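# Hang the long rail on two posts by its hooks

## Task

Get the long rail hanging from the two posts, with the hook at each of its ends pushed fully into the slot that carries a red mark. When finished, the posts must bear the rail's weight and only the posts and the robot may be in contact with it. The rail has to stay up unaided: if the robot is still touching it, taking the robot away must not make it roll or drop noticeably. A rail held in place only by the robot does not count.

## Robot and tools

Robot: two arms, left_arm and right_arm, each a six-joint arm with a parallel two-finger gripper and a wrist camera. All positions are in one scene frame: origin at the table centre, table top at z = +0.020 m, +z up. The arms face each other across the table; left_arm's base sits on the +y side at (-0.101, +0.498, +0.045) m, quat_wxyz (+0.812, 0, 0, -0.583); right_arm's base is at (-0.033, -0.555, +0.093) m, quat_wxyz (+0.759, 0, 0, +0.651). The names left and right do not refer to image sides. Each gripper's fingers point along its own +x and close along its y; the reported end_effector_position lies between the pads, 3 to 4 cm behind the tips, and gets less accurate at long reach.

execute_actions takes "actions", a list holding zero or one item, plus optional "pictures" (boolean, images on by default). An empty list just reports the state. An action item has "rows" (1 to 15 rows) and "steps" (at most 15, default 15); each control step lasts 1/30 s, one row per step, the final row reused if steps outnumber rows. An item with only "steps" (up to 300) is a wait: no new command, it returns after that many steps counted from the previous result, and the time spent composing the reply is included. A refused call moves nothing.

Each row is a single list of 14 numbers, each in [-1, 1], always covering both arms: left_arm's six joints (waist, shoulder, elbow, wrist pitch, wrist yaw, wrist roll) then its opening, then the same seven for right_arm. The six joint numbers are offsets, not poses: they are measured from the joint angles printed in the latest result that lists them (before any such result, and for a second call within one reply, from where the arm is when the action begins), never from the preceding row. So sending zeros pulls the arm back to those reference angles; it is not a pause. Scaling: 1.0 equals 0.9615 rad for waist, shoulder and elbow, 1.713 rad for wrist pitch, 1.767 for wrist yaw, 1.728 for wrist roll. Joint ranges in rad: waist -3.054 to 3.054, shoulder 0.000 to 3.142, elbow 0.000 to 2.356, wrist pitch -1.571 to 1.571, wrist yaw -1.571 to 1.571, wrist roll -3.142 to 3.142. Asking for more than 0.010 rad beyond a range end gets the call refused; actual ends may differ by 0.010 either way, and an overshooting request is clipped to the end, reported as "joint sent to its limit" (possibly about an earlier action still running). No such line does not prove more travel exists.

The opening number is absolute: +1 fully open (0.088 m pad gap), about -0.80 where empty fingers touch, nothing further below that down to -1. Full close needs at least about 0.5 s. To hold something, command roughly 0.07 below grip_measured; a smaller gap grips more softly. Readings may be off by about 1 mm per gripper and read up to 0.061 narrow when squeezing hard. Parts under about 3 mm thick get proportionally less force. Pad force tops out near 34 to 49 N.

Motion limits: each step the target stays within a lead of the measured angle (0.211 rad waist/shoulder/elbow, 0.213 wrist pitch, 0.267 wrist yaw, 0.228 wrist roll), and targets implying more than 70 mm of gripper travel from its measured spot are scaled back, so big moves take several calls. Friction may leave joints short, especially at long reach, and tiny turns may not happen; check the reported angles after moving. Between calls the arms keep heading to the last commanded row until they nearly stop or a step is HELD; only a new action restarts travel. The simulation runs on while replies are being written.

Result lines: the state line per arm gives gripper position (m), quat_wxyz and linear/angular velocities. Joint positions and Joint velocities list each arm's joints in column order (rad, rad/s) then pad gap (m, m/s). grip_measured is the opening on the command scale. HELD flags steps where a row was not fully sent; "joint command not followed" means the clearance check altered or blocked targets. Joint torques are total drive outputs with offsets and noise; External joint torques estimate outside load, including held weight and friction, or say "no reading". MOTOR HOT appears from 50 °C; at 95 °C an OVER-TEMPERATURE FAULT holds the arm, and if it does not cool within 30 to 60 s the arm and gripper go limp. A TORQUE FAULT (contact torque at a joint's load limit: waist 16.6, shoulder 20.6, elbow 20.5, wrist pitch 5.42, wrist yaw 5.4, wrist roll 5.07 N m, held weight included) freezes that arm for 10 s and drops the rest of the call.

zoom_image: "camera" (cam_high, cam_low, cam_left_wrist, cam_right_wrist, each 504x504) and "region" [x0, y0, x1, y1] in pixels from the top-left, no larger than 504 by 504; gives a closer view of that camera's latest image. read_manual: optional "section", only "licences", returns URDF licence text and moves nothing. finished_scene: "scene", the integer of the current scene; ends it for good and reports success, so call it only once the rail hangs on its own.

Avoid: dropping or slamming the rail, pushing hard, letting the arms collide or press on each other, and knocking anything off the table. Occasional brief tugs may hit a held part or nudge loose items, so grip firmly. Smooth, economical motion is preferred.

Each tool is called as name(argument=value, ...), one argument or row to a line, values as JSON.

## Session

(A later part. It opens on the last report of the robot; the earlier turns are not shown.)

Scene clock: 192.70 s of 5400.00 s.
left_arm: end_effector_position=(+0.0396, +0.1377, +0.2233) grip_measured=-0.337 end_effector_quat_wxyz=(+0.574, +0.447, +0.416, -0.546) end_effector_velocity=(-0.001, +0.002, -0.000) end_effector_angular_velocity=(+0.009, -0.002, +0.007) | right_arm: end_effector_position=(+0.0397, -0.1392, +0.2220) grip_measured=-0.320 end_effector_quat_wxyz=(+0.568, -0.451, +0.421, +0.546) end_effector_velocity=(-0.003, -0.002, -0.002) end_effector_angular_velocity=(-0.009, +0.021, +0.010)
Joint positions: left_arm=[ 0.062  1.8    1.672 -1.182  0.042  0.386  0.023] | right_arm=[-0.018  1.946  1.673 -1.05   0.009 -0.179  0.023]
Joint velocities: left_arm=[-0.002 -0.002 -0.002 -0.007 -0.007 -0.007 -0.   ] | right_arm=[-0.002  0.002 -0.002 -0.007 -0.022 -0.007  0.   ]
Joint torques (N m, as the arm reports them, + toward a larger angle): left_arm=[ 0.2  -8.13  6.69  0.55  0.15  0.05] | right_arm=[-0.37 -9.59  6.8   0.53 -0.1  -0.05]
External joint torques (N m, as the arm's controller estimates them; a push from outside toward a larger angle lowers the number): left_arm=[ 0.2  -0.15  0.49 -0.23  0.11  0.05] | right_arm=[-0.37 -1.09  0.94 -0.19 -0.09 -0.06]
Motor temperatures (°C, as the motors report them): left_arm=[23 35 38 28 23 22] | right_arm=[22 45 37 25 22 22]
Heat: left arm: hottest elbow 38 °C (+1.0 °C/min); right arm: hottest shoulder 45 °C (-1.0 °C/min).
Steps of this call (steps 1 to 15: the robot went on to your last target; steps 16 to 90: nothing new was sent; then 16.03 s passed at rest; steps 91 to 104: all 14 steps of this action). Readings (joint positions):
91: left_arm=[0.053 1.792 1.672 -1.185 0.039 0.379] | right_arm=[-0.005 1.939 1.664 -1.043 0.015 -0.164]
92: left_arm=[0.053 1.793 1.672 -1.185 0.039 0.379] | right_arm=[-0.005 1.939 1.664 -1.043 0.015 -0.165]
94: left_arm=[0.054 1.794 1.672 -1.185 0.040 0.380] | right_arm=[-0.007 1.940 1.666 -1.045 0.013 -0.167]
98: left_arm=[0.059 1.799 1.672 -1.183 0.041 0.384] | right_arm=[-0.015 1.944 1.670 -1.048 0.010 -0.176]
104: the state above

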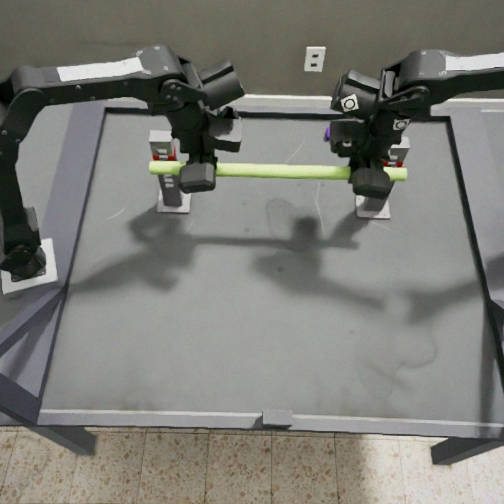

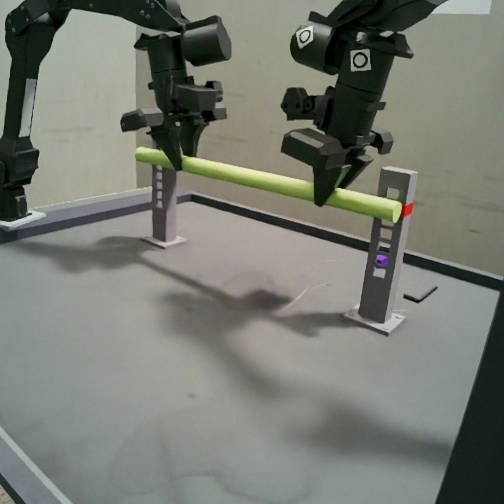

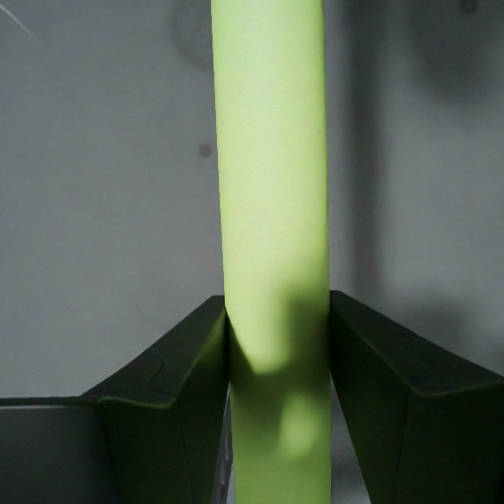

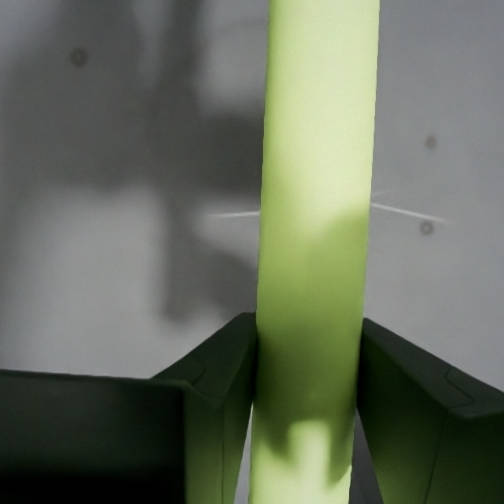

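execute_actions(
  actions=[
    {"rows":[[0.005,0.012,0.024,0,0.002,0.002,-0.42,-0.005,0.001,0.023,0,-0.002,-0.002,-0.41],[0.008,0.014,0.026,0,0.002,0.003,-0.42,-0.008,0.002,0.024,0,-0.002,-0.003,-0.41],[0.01,0.015,0.027,0,0.003,0.005,-0.42,-0.01,0.002,0.025,0,-0.003,-0.005,-0.41],[0.013,0.016,0.029,-0.001,0.003,0.006,-0.42,-0.013,0.003,0.026,-0.001,-0.003,-0.006,-0.41],[0.015,0.018,0.031,-0.001,0.003,0.007,-0.42,-0.015,0.004,0.027,-0.001,-0.003,-0.007,-0.41],[0.018,0.019,0.032,-0.001,0.004,0.009,-0.42,-0.018,0.004,0.028,-0.001,-0.004,-0.009,-0.41],[0.02,0.021,0.034,-0.002,0.004,0.01,-0.42,-0.02,0.005,0.029,-0.002,-0.004,-0.01,-0.41],[0.022,0.022,0.036,-0.002,0.004,0.011,-0.42,-0.022,0.006,0.03,-0.002,-0.005,-0.011,-0.41],[0.024,0.023,0.037,-0.002,0.0045,0.012,-0.42,-0.024,0.006,0.03,-0.002,-0.005,-0.012,-0.41]],"steps":15},
  ],
)

zoom_image(
  camera="cam_low",
  region=[350,175,430,255],
)

zoom_image(
  camera="cam_high",
  region=[365,140,415,190],
)

zoom_image(
  camera="cam_high",
  region=[140,135,190,185],
)

Scene clock: 202.77 s of 5400.00 s.
left_arm: end_effector_position=(+0.0436, +0.1372, +0.2244) grip_measured=-0.337 end_effector_quat_wxyz=(+0.571, +0.445, +0.416, -0.549) end_effector_velocity=(-0.003, +0.002, +0.000) end_effector_angular_velocity=(+0.013, +0.015, +0.003) | right_arm: end_effector_position=(+0.0432, -0.1397, +0.2225) grip_measured=-0.320 end_effector_quat_wxyz=(+0.565, -0.449, +0.423, +0.548) end_effector_velocity=(-0.000, -0.002, -0.002) end_effector_angular_velocity=(-0.012, +0.004, +0.021)
Joint positions: left_arm=[ 0.076  1.81   1.688 -1.19   0.055  0.402  0.023] | right_arm=[-0.031  1.949  1.68  -1.057 -0.003 -0.193  0.023]
Joint velocities: left_arm=[-0.002  0.002  0.007 -0.022  0.007 -0.007 -0.   ] | right_arm=[-0.002  0.002 -0.002 -0.007 -0.007 -0.022 -0.   ]
Joint torques (N m, as the arm reports them, + toward a larger angle): left_arm=[ 0.8  -8.07  7.49  0.62 -0.08  0.08] | right_arm=[-0.89 -9.2   6.81  0.66  0.08 -0.2 ]
External joint torques (N m, as the arm's controller estimates them; a push from outside toward a larger angle lowers the number): left_arm=[ 0.79 -0.08  1.31 -0.17 -0.13  0.08] | right_arm=[-0.88 -0.73  0.96 -0.06  0.1  -0.21]
Motor temperatures (°C, as the motors report them): left_arm=[23 35 37 28 23 22] | right_arm=[22 44 37 25 22 22]
Heat: left arm: hottest elbow 37 °C (+0.0 °C/min); right arm: hottest shoulder 44 °C (-3.0 °C/min).
Steps of this call (steps 1 to 15: the robot went on to your last target; steps 16 to 90: nothing new was sent; then 6.57 s passed at rest; steps 91 to 105: all 15 steps of this action). Readings (joint positions):
91: left_arm=[0.063 1.800 1.673 -1.182 0.042 0.386] | right_arm=[-0.018 1.946 1.673 -1.051 0.009 -0.180]
92: left_arm=[0.063 1.801 1.674 -1.182 0.043 0.387] | right_arm=[-0.019 1.946 1.674 -1.051 0.008 -0.180]
94: left_arm=[0.065 1.802 1.676 -1.182 0.044 0.390] | right_arm=[-0.020 1.946 1.674 -1.053 0.008 -0.182]
98: left_arm=[0.073 1.807 1.683 -1.185 0.049 0.397] | right_arm=[-0.028 1.948 1.677 -1.054 0.003 -0.188]
105: the state above

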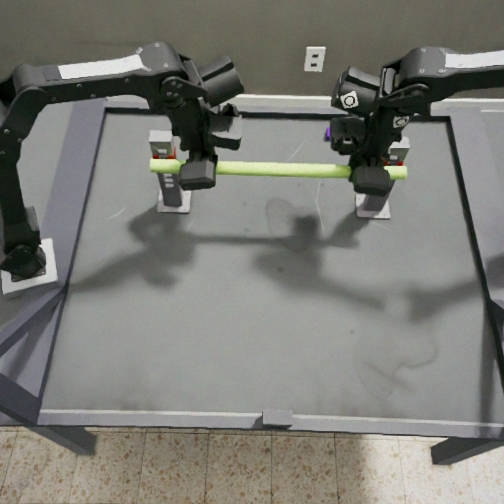

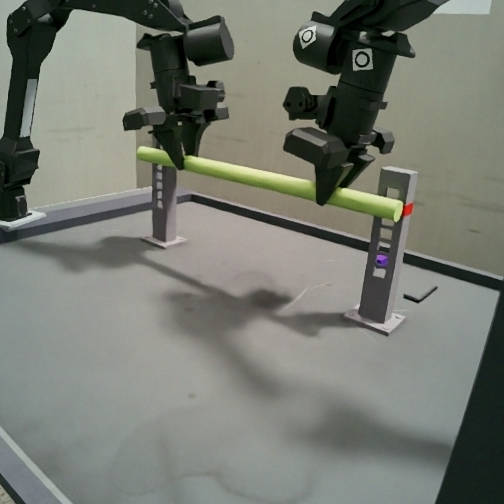

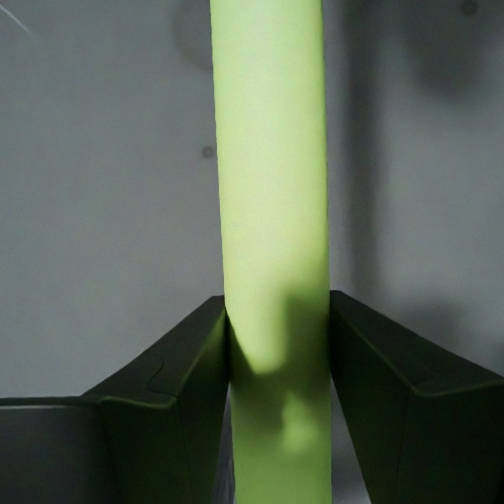

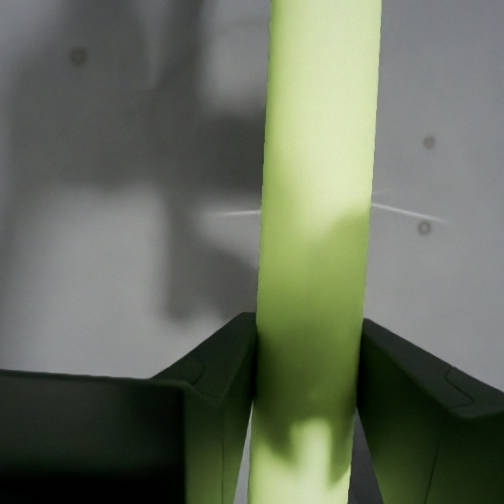

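Region (350, 175, 430, 255) of cam_low's 504x504 image, scaled by 6.300, with more detail than that image has.

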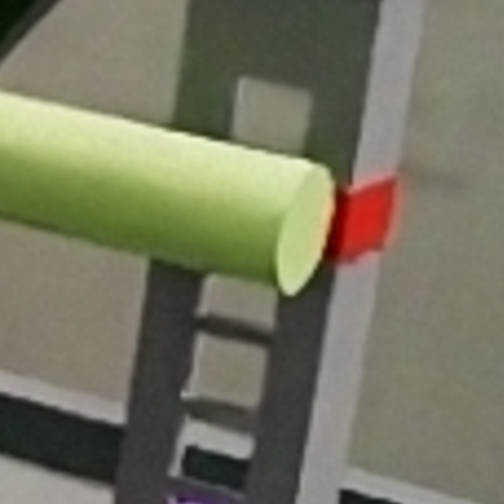

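Region (365, 140, 415, 190) of cam_high's 504x504 image, scaled by 10.080, with more detail than that image has.

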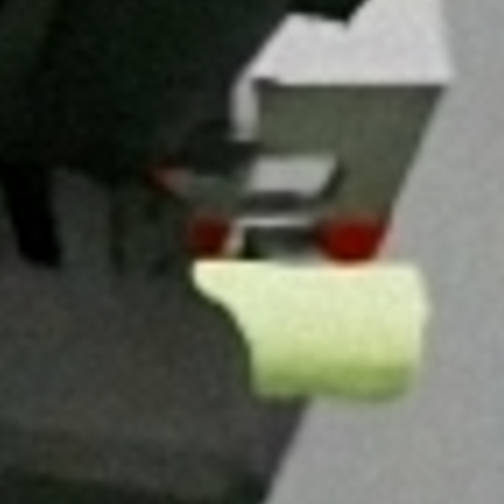

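Region (140, 135, 190, 185) of cam_high's 504x504 image, scaled by 10.080, with more detail than that image has.

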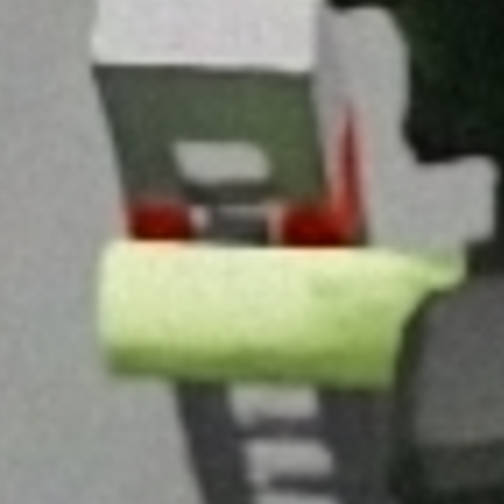

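execute_actions(
  actions=[
    {"rows":[[-0.004,0,0.01,0,-0.002,-0.001,-0.42,0.004,0,0.01,0,0.002,0.001,-0.41],[-0.007,0,0.015,0,-0.004,-0.002,-0.42,0.007,0,0.015,0,0.004,0.002,-0.41],[-0.009,0,0.02,0,-0.006,-0.003,-0.42,0.009,0,0.02,0,0.006,0.003,-0.41],[-0.01,-0.005,0.023,-0.001,-0.008,-0.004,-0.42,0.01,0.002,0.024,-0.002,0.008,0.004,-0.41],[-0.01,-0.01,0.025,-0.002,-0.009,-0.004,-0.42,0.01,0.003,0.028,-0.003,0.009,0.004,-0.41],[-0.01,-0.015,0.027,-0.003,-0.009,-0.004,-0.42,0.01,0.004,0.032,-0.005,0.009,0.004,-0.41],[-0.01,-0.02,0.028,-0.004,-0.009,-0.004,-0.42,0.01,0.005,0.036,-0.007,0.009,0.004,-0.41],[-0.01,-0.024,0.029,-0.005,-0.009,-0.004,-0.42,0.01,0.006,0.04,-0.009,0.009,0.004,-0.41],[-0.01,-0.024,0.029,-0.005,-0.009,-0.004,-0.42,0.01,0.006,0.044,-0.011,0.009,0.004,-0.41]],"steps":15},
  ],
)

zoom_image(
  camera="cam_high",
  region=[365,140,415,190],
)

zoom_image(
  camera="cam_high",
  region=[140,135,190,185],
)

Scene clock: 212.57 s of 5400.00 s.
left_arm: end_effector_position=(+0.0433, +0.1372, +0.2269) grip_measured=-0.337 end_effector_quat_wxyz=(+0.573, +0.449, +0.414, -0.546) end_effector_velocity=(-0.000, +0.001, +0.004) end_effector_angular_velocity=(-0.004, -0.007, +0.007) | right_arm: end_effector_position=(+0.0431, -0.1396, +0.2257) grip_measured=-0.320 end_effector_quat_wxyz=(+0.566, -0.455, +0.421, +0.544) end_effector_velocity=(-0.000, -0.003, -0.002) end_effector_angular_velocity=(-0.022, -0.001, -0.006)
Joint positions: left_arm=[ 0.071  1.809  1.698 -1.198  0.042  0.398  0.023] | right_arm=[-0.025  1.953  1.698 -1.077  0.012 -0.191  0.023]
Joint velocities: left_arm=[-0.002 -0.007  0.007 -0.007 -0.007 -0.007 -0.   ] | right_arm=[ 0.002  0.007  0.007 -0.022  0.007  0.007 -0.   ]
Joint torques (N m, as the arm reports them, + toward a larger angle): left_arm=[ -0.28 -12.3    7.39   0.35  -0.02  -0.11] | right_arm=[ 0.45 -9.52  6.51  0.55 -0.01  0.11]
External joint torques (N m, as the arm's controller estimates them; a push from outside toward a larger angle lowers the number): left_arm=[-0.34 -4.35  1.18 -0.47 -0.05 -0.11] | right_arm=[ 0.45 -0.96  0.67 -0.13  0.    0.11]
Motor temperatures (°C, as the motors report them): left_arm=[23 35 38 28 23 22] | right_arm=[22 44 37 25 22 22]
Heat: left arm: hottest elbow 38 °C (+2.0 °C/min); right arm: hottest shoulder 44 °C (-3.0 °C/min).
Steps of this call (steps 1 to 15: the robot went on to your last target; steps 16 to 90: nothing new was sent; then 6.30 s passed at rest; steps 91 to 105: all 15 steps of this action). Readings (joint positions):
91: left_arm=[0.076 1.810 1.689 -1.190 0.056 0.403] | right_arm=[-0.031 1.949 1.680 -1.058 -0.004 -0.193]
92: left_arm=[0.076 1.810 1.689 -1.190 0.056 0.403] | right_arm=[-0.031 1.949 1.680 -1.058 -0.004 -0.193]
94: left_arm=[0.075 1.810 1.689 -1.191 0.054 0.402] | right_arm=[-0.029 1.949 1.680 -1.058 -0.001 -0.193]
98: left_arm=[0.071 1.810 1.693 -1.193 0.045 0.399] | right_arm=[-0.026 1.951 1.687 -1.065 0.008 -0.192]
105: the state above

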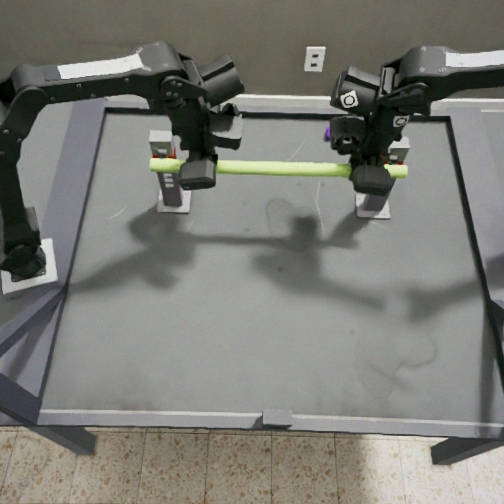

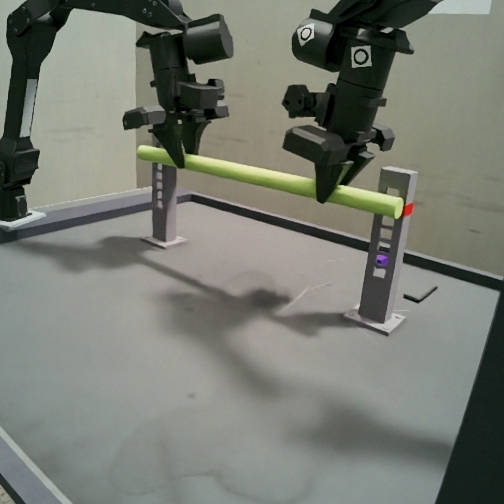

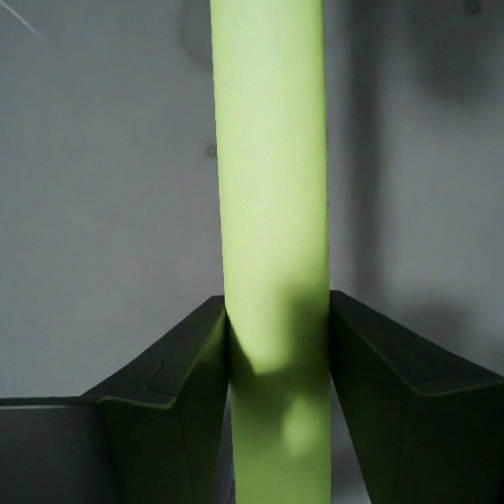

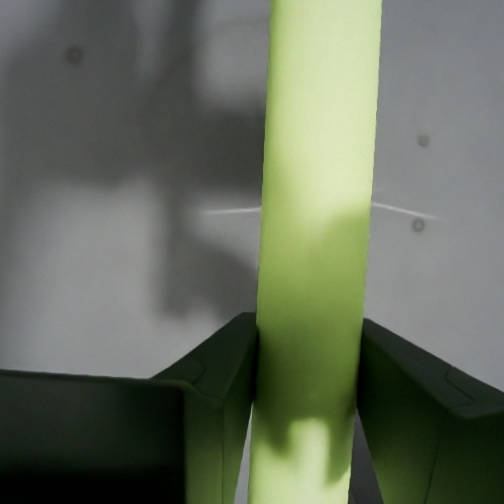

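Region (365, 140, 415, 190) of cam_high's 504x504 image, scaled by 10.080, with more detail than that image has.

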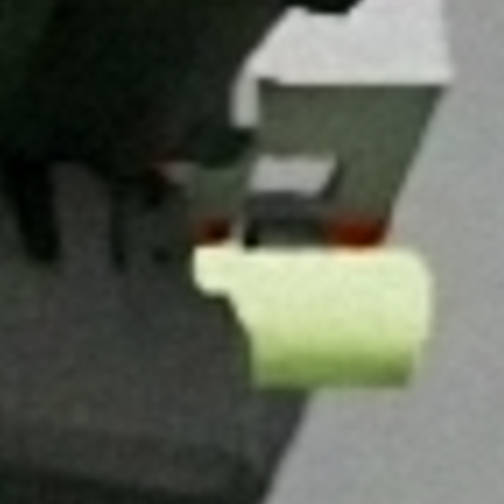

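Region (140, 135, 190, 185) of cam_high's 504x504 image, scaled by 10.080, with more detail than that image has.

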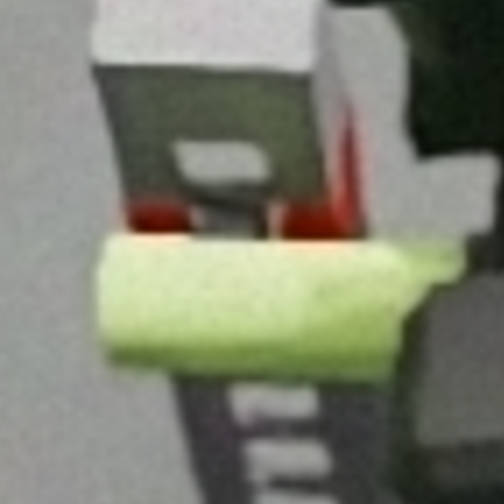

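execute_actions(
  actions=[
    {"rows":[[0.004,0.006,0.018,0,0.002,0.001,-0.42,-0.004,0.002,0.018,0,-0.002,-0.001,-0.41],[0.007,0.01,0.02,0,0.003,0.003,-0.42,-0.007,0.003,0.02,0,-0.003,-0.003,-0.41],[0.009,0.012,0.022,0,0.003,0.004,-0.42,-0.009,0.003,0.022,0,-0.004,-0.004,-0.41],[0.011,0.014,0.024,0,0.004,0.005,-0.42,-0.011,0.004,0.023,0,-0.005,-0.005,-0.41],[0.013,0.015,0.026,0,0.004,0.006,-0.42,-0.013,0.004,0.024,0,-0.005,-0.006,-0.41],[0.015,0.016,0.028,0,0.005,0.008,-0.42,-0.015,0.005,0.025,0,-0.006,-0.008,-0.41],[0.017,0.017,0.029,0,0.005,0.009,-0.42,-0.017,0.005,0.026,0,-0.006,-0.009,-0.41]],"steps":13},
  ],
)

zoom_image(
  camera="cam_high",
  region=[375,148,405,178],
)

zoom_image(
  camera="cam_high",
  region=[148,142,178,172],
)

Scene clock: 220.53 s of 5400.00 s.
left_arm: end_effector_position=(+0.0462, +0.1371, +0.2264) grip_measured=-0.337 end_effector_quat_wxyz=(+0.572, +0.447, +0.415, -0.548) end_effector_velocity=(+0.002, +0.000, -0.001) end_effector_angular_velocity=(+0.004, +0.008, -0.002) | right_arm: end_effector_position=(+0.0463, -0.1398, +0.2247) grip_measured=-0.320 end_effector_quat_wxyz=(+0.564, -0.453, +0.424, +0.545) end_effector_velocity=(+0.001, -0.002, -0.002) end_effector_angular_velocity=(-0.009, +0.018, +0.014)
Joint positions: left_arm=[ 0.081  1.816  1.704 -1.2    0.052  0.408  0.023] | right_arm=[-0.036  1.957  1.701 -1.078  0.002 -0.2    0.023]
Joint velocities: left_arm=[ 0.007  0.007  0.007 -0.007  0.007  0.007 -0.   ] | right_arm=[-0.012  0.002 -0.002 -0.007 -0.022 -0.022 -0.   ]
Joint torques (N m, as the arm reports them, + toward a larger angle): left_arm=[ 0.53 -8.47  7.6   0.48  0.04  0.06] | right_arm=[-0.41 -9.7   6.77  0.49 -0.05 -0.13]
External joint torques (N m, as the arm's controller estimates them; a push from outside toward a larger angle lowers the number): left_arm=[ 0.61 -0.4   1.39 -0.31 -0.02  0.05] | right_arm=[-0.5  -1.07  0.88 -0.21 -0.02 -0.14]
Motor temperatures (°C, as the motors report them): left_arm=[23 37 38 28 23 22] | right_arm=[22 43 37 25 22 22]
Heat: left arm: hottest elbow 38 °C (+2.0 °C/min); right arm: hottest shoulder 43 °C (-5.1 °C/min).
Steps of this call (steps 1 to 15: the robot went on to your last target; steps 16 to 90: nothing new was sent; then 4.53 s passed at rest; steps 91 to 103: all 13 steps of this action). Readings (joint positions):
91: left_arm=[0.070 1.808 1.698 -1.199 0.042 0.397] | right_arm=[-0.025 1.953 1.701 -1.078 0.012 -0.190]
92: left_arm=[0.070 1.808 1.698 -1.199 0.042 0.397] | right_arm=[-0.025 1.953 1.701 -1.078 0.012 -0.190]
94: left_arm=[0.071 1.808 1.699 -1.199 0.042 0.398] | right_arm=[-0.026 1.953 1.701 -1.078 0.011 -0.190]
98: left_arm=[0.076 1.811 1.701 -1.200 0.050 0.403] | right_arm=[-0.032 1.954 1.701 -1.078 0.004 -0.196]
103: the state above

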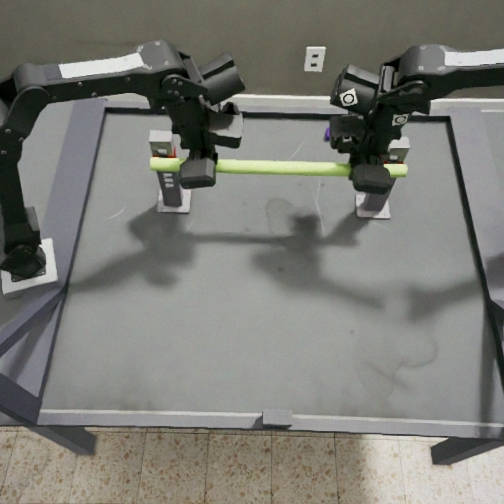

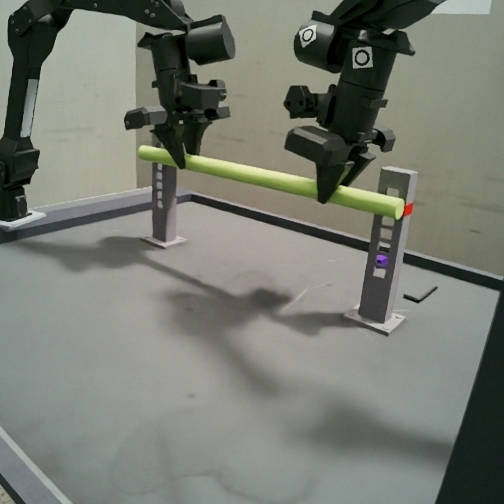

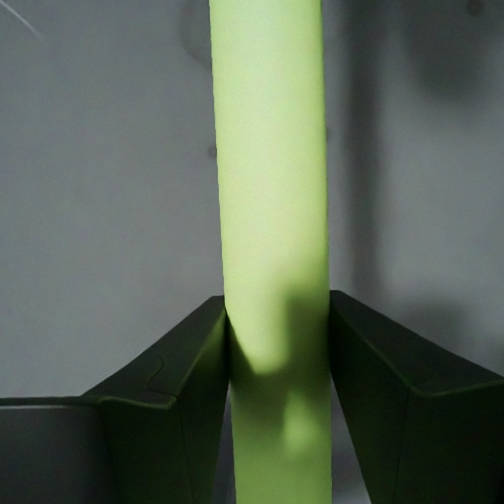

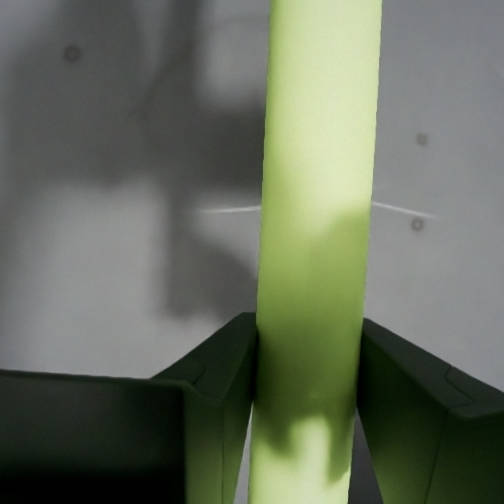

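Region (375, 148, 405, 178) of cam_high's 504x504 image, scaled by 16.800, with more detail than that image has.

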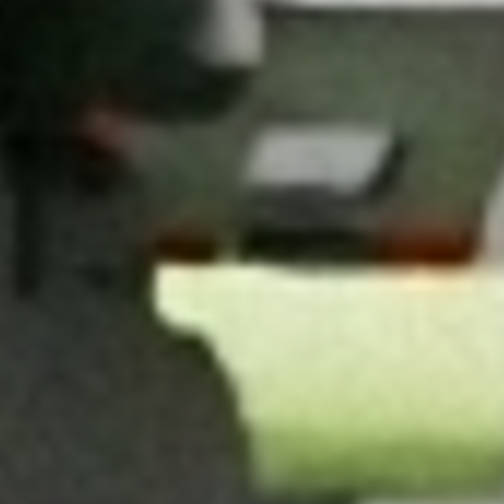

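Region (148, 142, 178, 172) of cam_high's 504x504 image, scaled by 16.800, with more detail than that image has.

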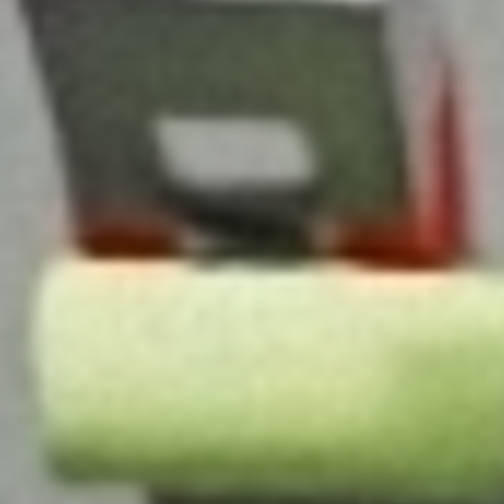

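execute_actions(
  actions=[
    {"rows":[[0.006,0.006,0.022,0,0.002,0.001,-0.42,-0.006,0.002,0.023,0,-0.002,-0.001,-0.41],[0.008,0.008,0.023,0,0.003,0.003,-0.42,-0.008,0.003,0.025,0,-0.003,-0.003,-0.41],[0.01,0.009,0.024,0,0.003,0.004,-0.42,-0.01,0.004,0.027,0,-0.003,-0.004,-0.41],[0.012,0.01,0.025,0,0.003,0.005,-0.42,-0.012,0.005,0.028,-0.001,-0.003,-0.005,-0.41],[0.014,0.011,0.026,0,0.004,0.006,-0.42,-0.014,0.006,0.03,-0.001,-0.004,-0.006,-0.41],[0.016,0.012,0.027,0,0.004,0.007,-0.42,-0.016,0.007,0.031,-0.001,-0.004,-0.007,-0.41],[0.018,0.012,0.027,-0.001,0.004,0.008,-0.42,-0.018,0.008,0.033,-0.002,-0.004,-0.008,-0.41],[0.02,0.013,0.028,-0.001,0.004,0.009,-0.42,-0.02,0.009,0.034,-0.002,-0.004,-0.009,-0.41],[0.022,0.013,0.028,-0.001,0.004,0.01,-0.42,-0.022,0.01,0.035,-0.002,-0.004,-0.01,-0.41]],"steps":15},
  ],
)

zoom_image(
  camera="cam_high",
  region=[365,140,415,190],
)

zoom_image(
  camera="cam_high",
  region=[140,135,190,185],
)

Scene clock: 230.93 s of 5400.00 s.
left_arm: end_effector_position=(+0.0490, +0.1378, +0.2253) grip_measured=-0.337 end_effector_quat_wxyz=(+0.569, +0.445, +0.418, -0.551) end_effector_velocity=(-0.002, +0.004, -0.003) end_effector_angular_velocity=(+0.022, +0.016, -0.006) | right_arm: end_effector_position=(+0.0492, -0.1389, +0.2234) grip_measured=-0.320 end_effector_quat_wxyz=(+0.560, -0.452, +0.427, +0.547) end_effector_velocity=(+0.000, +0.001, +0.001) end_effector_angular_velocity=(+0.008, +0.004, +0.006)
Joint positions: left_arm=[ 0.093  1.821  1.707 -1.203  0.063  0.419  0.023] | right_arm=[-0.047  1.967  1.711 -1.083 -0.01  -0.21   0.023]
Joint velocities: left_arm=[ 0.002  0.002 -0.002 -0.022  0.007  0.007 -0.   ] | right_arm=[-0.002 -0.002 -0.002  0.007 -0.007 -0.007 -0.   ]
Joint torques (N m, as the arm reports them, + toward a larger angle): left_arm=[ 0.88 -8.9   7.68  0.44 -0.05  0.15] | right_arm=[-0.78 -9.8   7.09  0.44  0.11 -0.2 ]
External joint torques (N m, as the arm's controller estimates them; a push from outside toward a larger angle lowers the number): left_arm=[ 0.88 -0.88  1.57 -0.32 -0.11  0.15] | right_arm=[-0.87 -1.04  1.16 -0.27  0.15 -0.2 ]
Motor temperatures (°C, as the motors report them): left_arm=[23 37 38 28 23 22] | right_arm=[22 43 38 25 22 22]
Heat: left arm: hottest elbow 38 °C (+1.0 °C/min); right arm: hottest shoulder 43 °C (-5.0 °C/min).
Steps of this call (steps 1 to 15: the robot went on to your last target; steps 16 to 90: nothing new was sent; then 6.90 s passed at rest; steps 91 to 105: all 15 steps of this action). Readings (joint positions):
91: left_arm=[0.082 1.816 1.704 -1.200 0.052 0.409] | right_arm=[-0.036 1.957 1.701 -1.078 0.001 -0.200]
92: left_arm=[0.082 1.816 1.705 -1.200 0.053 0.409] | right_arm=[-0.037 1.958 1.702 -1.078 0.000 -0.200]
94: left_arm=[0.083 1.816 1.705 -1.201 0.055 0.410] | right_arm=[-0.038 1.958 1.703 -1.080 -0.002 -0.201]
98: left_arm=[0.087 1.818 1.707 -1.203 0.060 0.413] | right_arm=[-0.042 1.962 1.707 -1.082 -0.006 -0.205]
105: the state above

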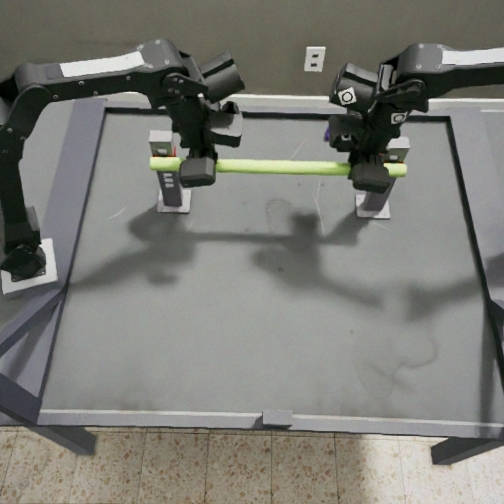

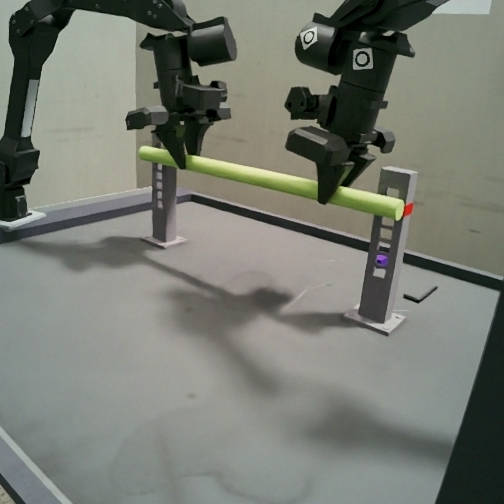

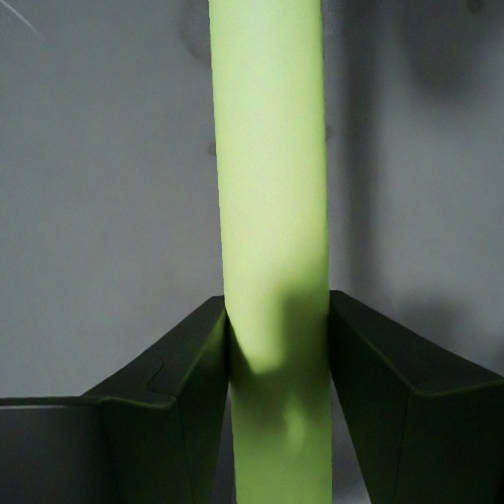

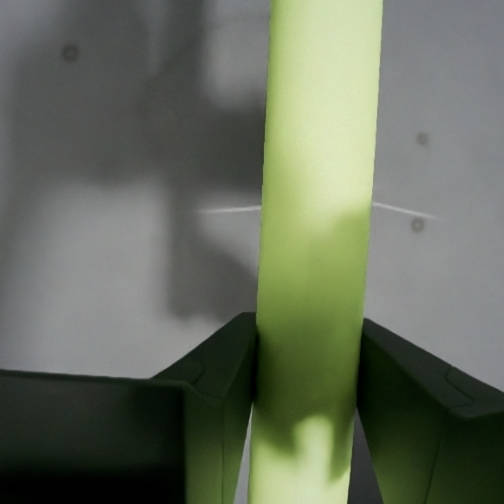

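Region (365, 140, 415, 190) of cam_high's 504x504 image, scaled by 10.080, with more detail than that image has.

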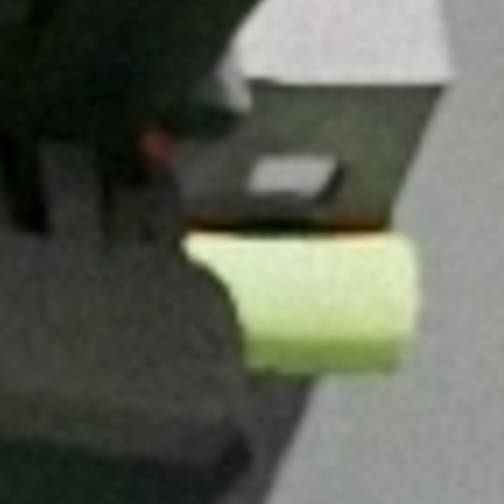

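Region (140, 135, 190, 185) of cam_high's 504x504 image, scaled by 10.080, with more detail than that image has.

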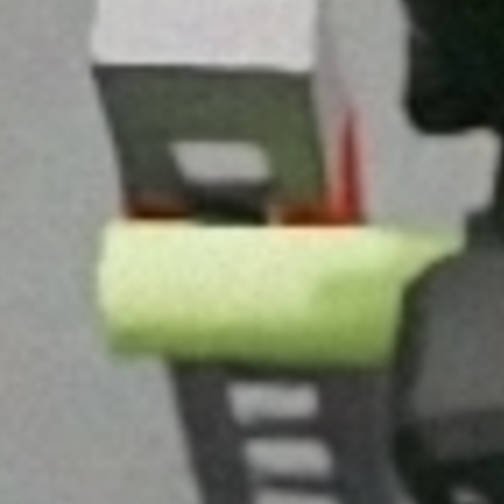

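execute_actions(
  actions=[
    {"rows":[[0.004,0.004,-0.002,0.001,0,0,-0.42,-0.004,0.001,-0.002,0.001,0,0,-0.41],[0.004,0.005,-0.004,0.002,0,0,-0.42,-0.004,0.001,-0.004,0.002,0,0,-0.41],[0.004,0.006,-0.006,0.003,0,0,-0.42,-0.004,0.001,-0.006,0.003,0,0,-0.41],[0.004,0.006,-0.007,0.003,0,0,-0.42,-0.004,0.001,-0.007,0.003,0,0,-0.41],[0.004,0.006,-0.007,0.003,0,0,-0.42,-0.004,0.001,-0.007,0.003,0,0,-0.41],[0.007,0.007,-0.007,0.003,0.001,0.002,-0.42,-0.007,0.002,-0.007,0.003,-0.001,-0.002,-0.41],[0.01,0.008,-0.007,0.003,0.001,0.004,-0.42,-0.01,0.002,-0.007,0.003,-0.001,-0.004,-0.41],[0.013,0.009,-0.007,0.003,0.001,0.005,-0.42,-0.013,0.002,-0.007,0.003,-0.001,-0.005,-0.41],[0.016,0.01,-0.007,0.003,0.001,0.007,-0.42,-0.016,0.003,-0.007,0.003,-0.001,-0.007,-0.41],[0.019,0.011,-0.007,0.003,0.001,0.008,-0.42,-0.019,0.003,-0.007,0.003,-0.001,-0.008,-0.41]],"steps":15},
  ],
)

zoom_image(
  camera="cam_high",
  region=[365,140,415,190],
)

zoom_image(
  camera="cam_high",
  region=[140,135,190,185],
)

Scene clock: 240.33 s of 5400.00 s.
left_arm: end_effector_position=(+0.0513, +0.1380, +0.2240) grip_measured=-0.337 end_effector_quat_wxyz=(+0.568, +0.444, +0.419, -0.552) end_effector_velocity=(+0.004, -0.000, -0.003) end_effector_angular_velocity=(-0.000, +0.006, +0.003) | right_arm: end_effector_position=(+0.0515, -0.1390, +0.2217) grip_measured=-0.320 end_effector_quat_wxyz=(+0.559, -0.451, +0.428, +0.548) end_effector_velocity=(+0.005, -0.004, -0.006) end_effector_angular_velocity=(-0.021, +0.007, +0.006)
Joint positions: left_arm=[ 0.101  1.824  1.706 -1.2    0.07   0.426  0.023] | right_arm=[-0.054  1.97   1.709 -1.079 -0.016 -0.216  0.023]
Joint velocities: left_arm=[ 0.012  0.007 -0.002  0.007  0.007  0.007 -0.   ] | right_arm=[-0.017  0.007 -0.007 -0.007 -0.007 -0.022 -0.   ]
Joint torques (N m, as the arm reports them, + toward a larger angle): left_arm=[ 0.67 -9.05  5.29  0.45 -0.07  0.1 ] | right_arm=[-1.06 -9.93  3.99  0.47  0.13 -0.13]
External joint torques (N m, as the arm's controller estimates them; a push from outside toward a larger angle lowers the number): left_arm=[ 0.72 -0.9  -0.89 -0.31 -0.14  0.1 ] | right_arm=[-1.17 -1.27 -1.86 -0.23  0.16 -0.14]
Motor temperatures (°C, as the motors report them): left_arm=[23 37 39 27 23 22] | right_arm=[22 43 38 24 22 22]
Heat: left arm: hottest elbow 39 °C (+2.0 °C/min); right arm: hottest shoulder 43 °C (-4.1 °C/min).
Steps of this call (steps 1 to 15: the robot went on to your last target; steps 16 to 90: nothing new was sent; then 5.90 s passed at rest; steps 91 to 105: all 15 steps of this action). Readings (joint positions):
91: left_arm=[0.093 1.821 1.708 -1.203 0.064 0.420] | right_arm=[-0.047 1.968 1.712 -1.083 -0.010 -0.210]
92: left_arm=[0.093 1.821 1.708 -1.203 0.064 0.420] | right_arm=[-0.047 1.968 1.712 -1.083 -0.010 -0.210]
94: left_arm=[0.093 1.821 1.708 -1.203 0.064 0.420] | right_arm=[-0.047 1.968 1.712 -1.083 -0.011 -0.210]
98: left_arm=[0.094 1.821 1.707 -1.203 0.066 0.420] | right_arm=[-0.047 1.968 1.711 -1.083 -0.012 -0.210]
105: the state above

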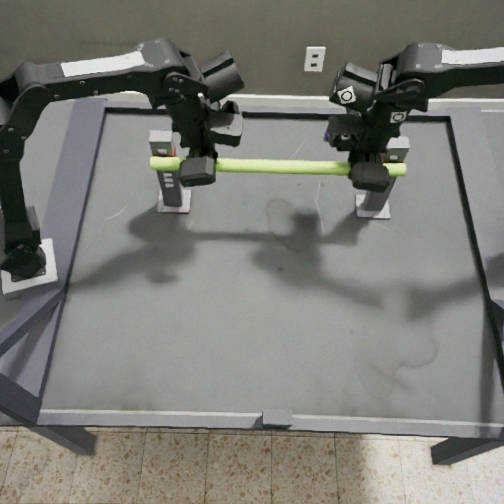

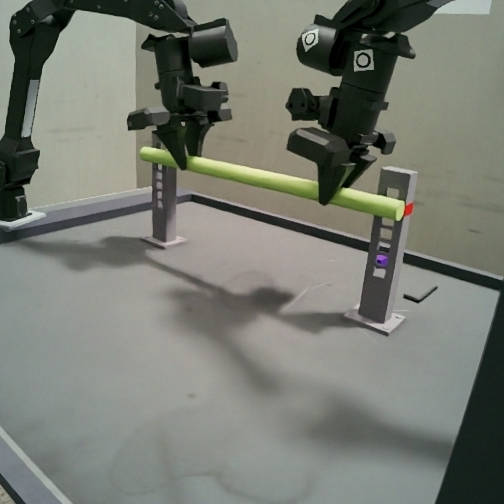

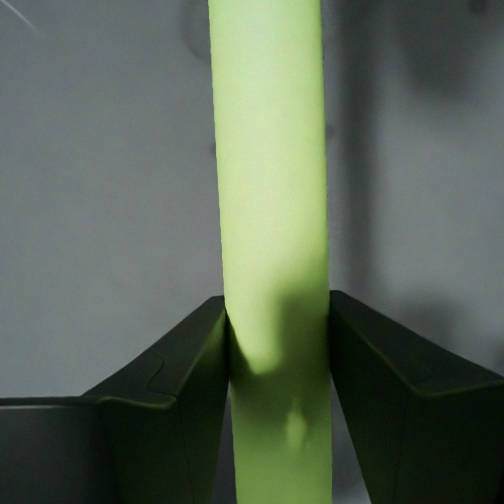

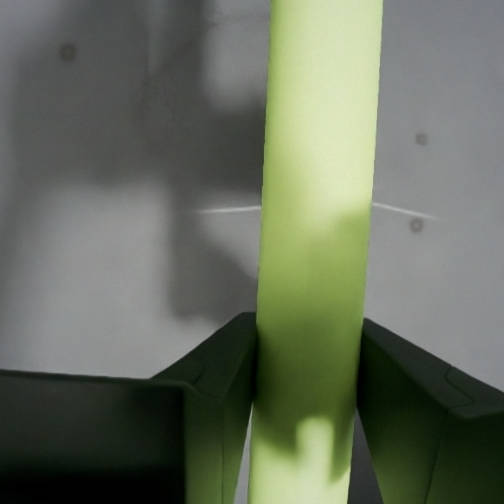

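Region (365, 140, 415, 190) of cam_high's 504x504 image, scaled by 10.080, with more detail than that image has.

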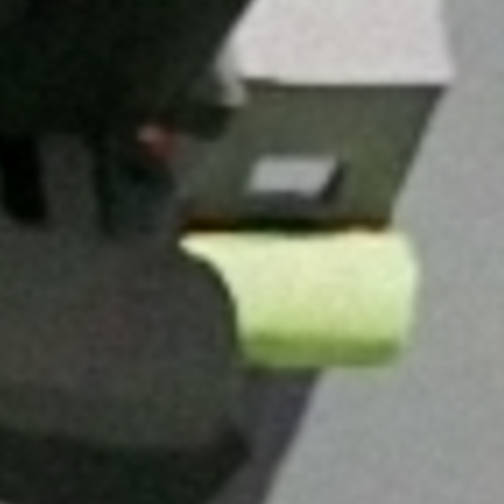

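Region (140, 135, 190, 185) of cam_high's 504x504 image, scaled by 10.080, with more detail than that image has.

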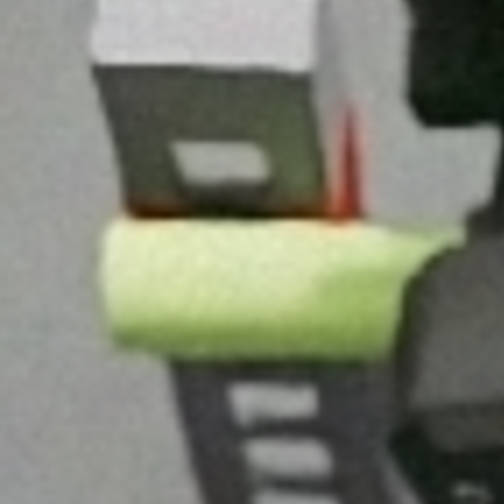

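execute_actions(
  actions=[
    {"rows":[[0.004,0.004,0.006,0,-0.002,0.001,-0.42,-0.004,0.001,0.006,0,0.002,-0.001,-0.41],[0.006,0.006,0.01,0,-0.004,0.002,-0.42,-0.006,0.002,0.01,0,0.004,-0.002,-0.41],[0.008,0.008,0.014,0,-0.006,0.003,-0.42,-0.008,0.002,0.014,0,0.006,-0.003,-0.41],[0.01,0.009,0.016,0,-0.008,0.004,-0.42,-0.01,0.003,0.016,0,0.008,-0.004,-0.41],[0.012,0.01,0.018,0,-0.01,0.005,-0.42,-0.012,0.003,0.018,0,0.01,-0.005,-0.41],[0.014,0.011,0.02,0,-0.011,0.006,-0.42,-0.014,0.004,0.02,0,0.012,-0.006,-0.41]],"steps":13},
  ],
)

zoom_image(
  camera="cam_high",
  region=[365,140,415,190],
)

zoom_image(
  camera="cam_high",
  region=[140,135,190,185],
)

Scene clock: 244.97 s of 5400.00 s.
left_arm: end_effector_position=(+0.0530, +0.1382, +0.2226) grip_measured=-0.337 end_effector_quat_wxyz=(+0.568, +0.446, +0.419, -0.550) end_effector_velocity=(-0.000, +0.007, -0.003) end_effector_angular_velocity=(+0.032, +0.001, +0.038) | right_arm: end_effector_position=(+0.0532, -0.1387, +0.2203) grip_measured=-0.320 end_effector_quat_wxyz=(+0.560, -0.454, +0.427, +0.546) end_effector_velocity=(-0.002, +0.001, +0.001) end_effector_angular_velocity=(+0.008, +0.004, +0.011)
Joint positions: left_arm=[ 0.103  1.828  1.706 -1.199  0.065  0.43   0.023] | right_arm=[-0.055  1.974  1.71  -1.078 -0.009 -0.22   0.023]
Joint velocities: left_arm=[-0.002 -0.002 -0.007 -0.022 -0.022 -0.037  0.   ] | right_arm=[ 0.002 -0.002 -0.002  0.007 -0.007 -0.007 -0.   ]
Joint torques (N m, as the arm reports them, + toward a larger angle): left_arm=[ 0.89 -9.01  7.35  0.26 -0.33  0.13] | right_arm=[-1.1  -9.97  6.27  0.32  0.43 -0.12]
External joint torques (N m, as the arm's controller estimates them; a push from outside toward a larger angle lowers the number): left_arm=[ 0.86 -0.88  1.19 -0.5  -0.38  0.13] | right_arm=[-1.2  -1.17  0.34 -0.38  0.47 -0.12]
Motor temperatures (°C, as the motors report them): left_arm=[23 37 38 27 23 22] | right_arm=[22 43 37 24 22 22]
Heat: left arm: hottest elbow 38 °C (+1.0 °C/min); right arm: hottest shoulder 43 °C (-3.0 °C/min).
Steps of this call (steps 1 to 15: the robot went on to your last target; steps 16 to 90: nothing new was sent; then 1.20 s passed at rest; steps 91 to 103: all 13 steps of this action). Readings (joint positions):
91: left_arm=[0.102 1.825 1.706 -1.200 0.071 0.427] | right_arm=[-0.055 1.970 1.709 -1.079 -0.016 -0.217]
92: left_arm=[0.102 1.825 1.706 -1.200 0.071 0.427] | right_arm=[-0.055 1.970 1.709 -1.079 -0.016 -0.217]
94: left_arm=[0.102 1.825 1.706 -1.200 0.071 0.427] | right_arm=[-0.055 1.971 1.709 -1.079 -0.016 -0.217]
98: left_arm=[0.102 1.827 1.706 -1.199 0.067 0.428] | right_arm=[-0.055 1.972 1.709 -1.078 -0.011 -0.219]
103: the state above

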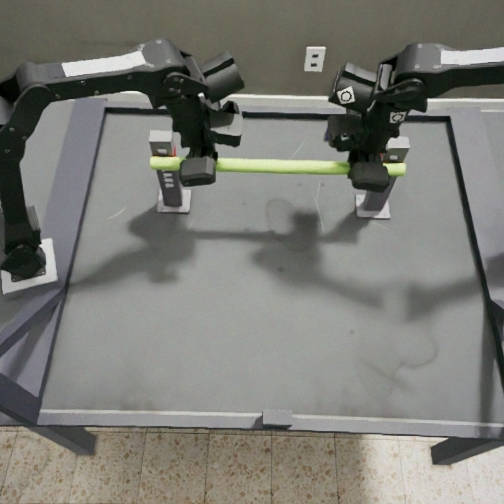

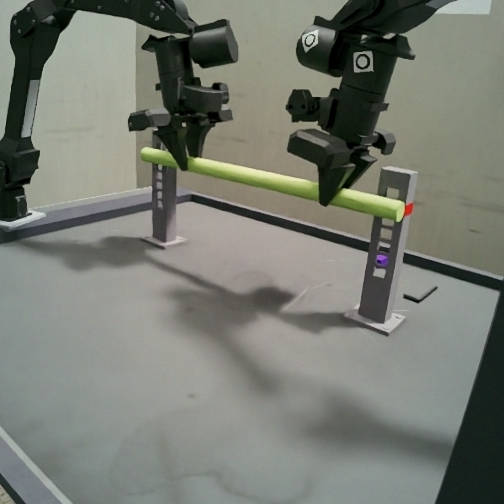

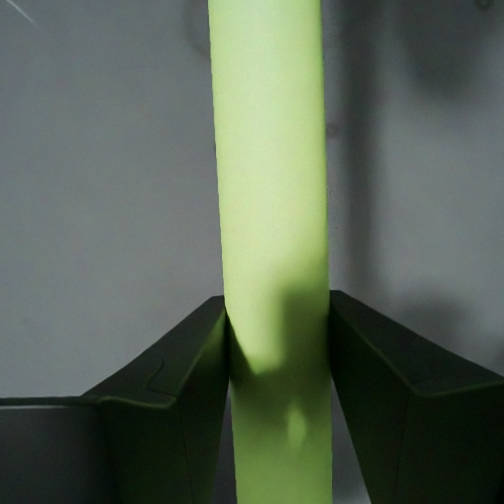

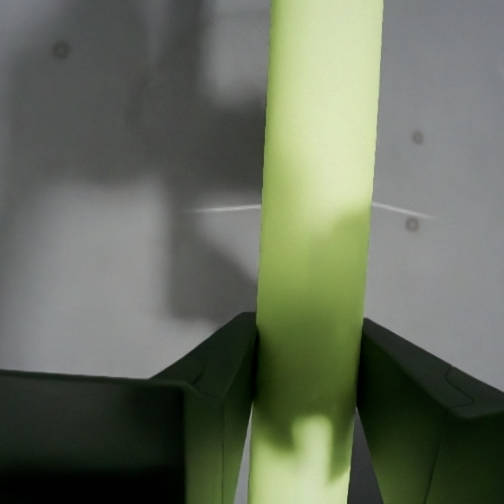

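Region (365, 140, 415, 190) of cam_high's 504x504 image, scaled by 10.080, with more detail than that image has.

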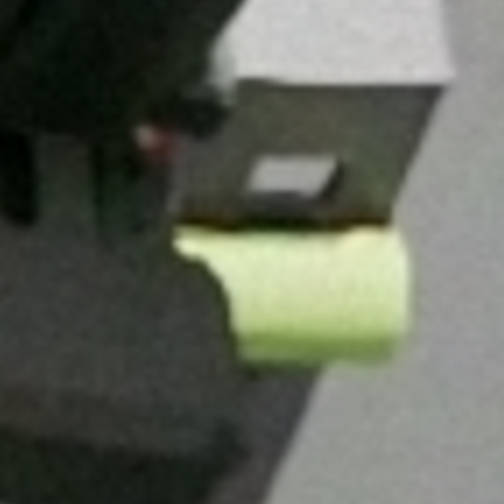

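Region (140, 135, 190, 185) of cam_high's 504x504 image, scaled by 10.080, with more detail than that image has.

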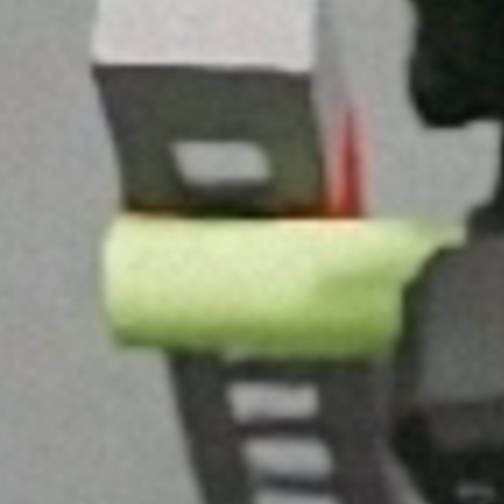

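zoom_image(
  camera="cam_low",
  region=[360,175,420,235],
)

Region (360, 175, 420, 235) of cam_low's 504x504 image, scaled by 8.400, with more detail than that image has.

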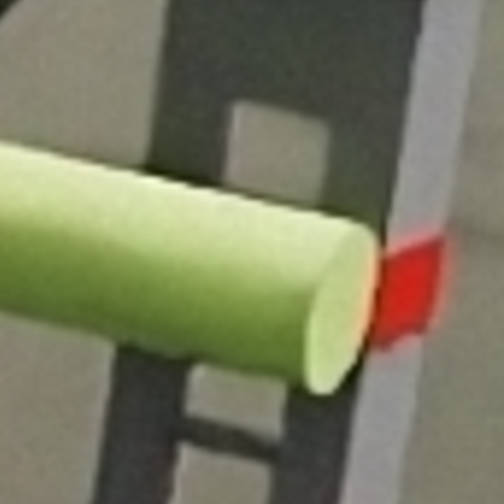

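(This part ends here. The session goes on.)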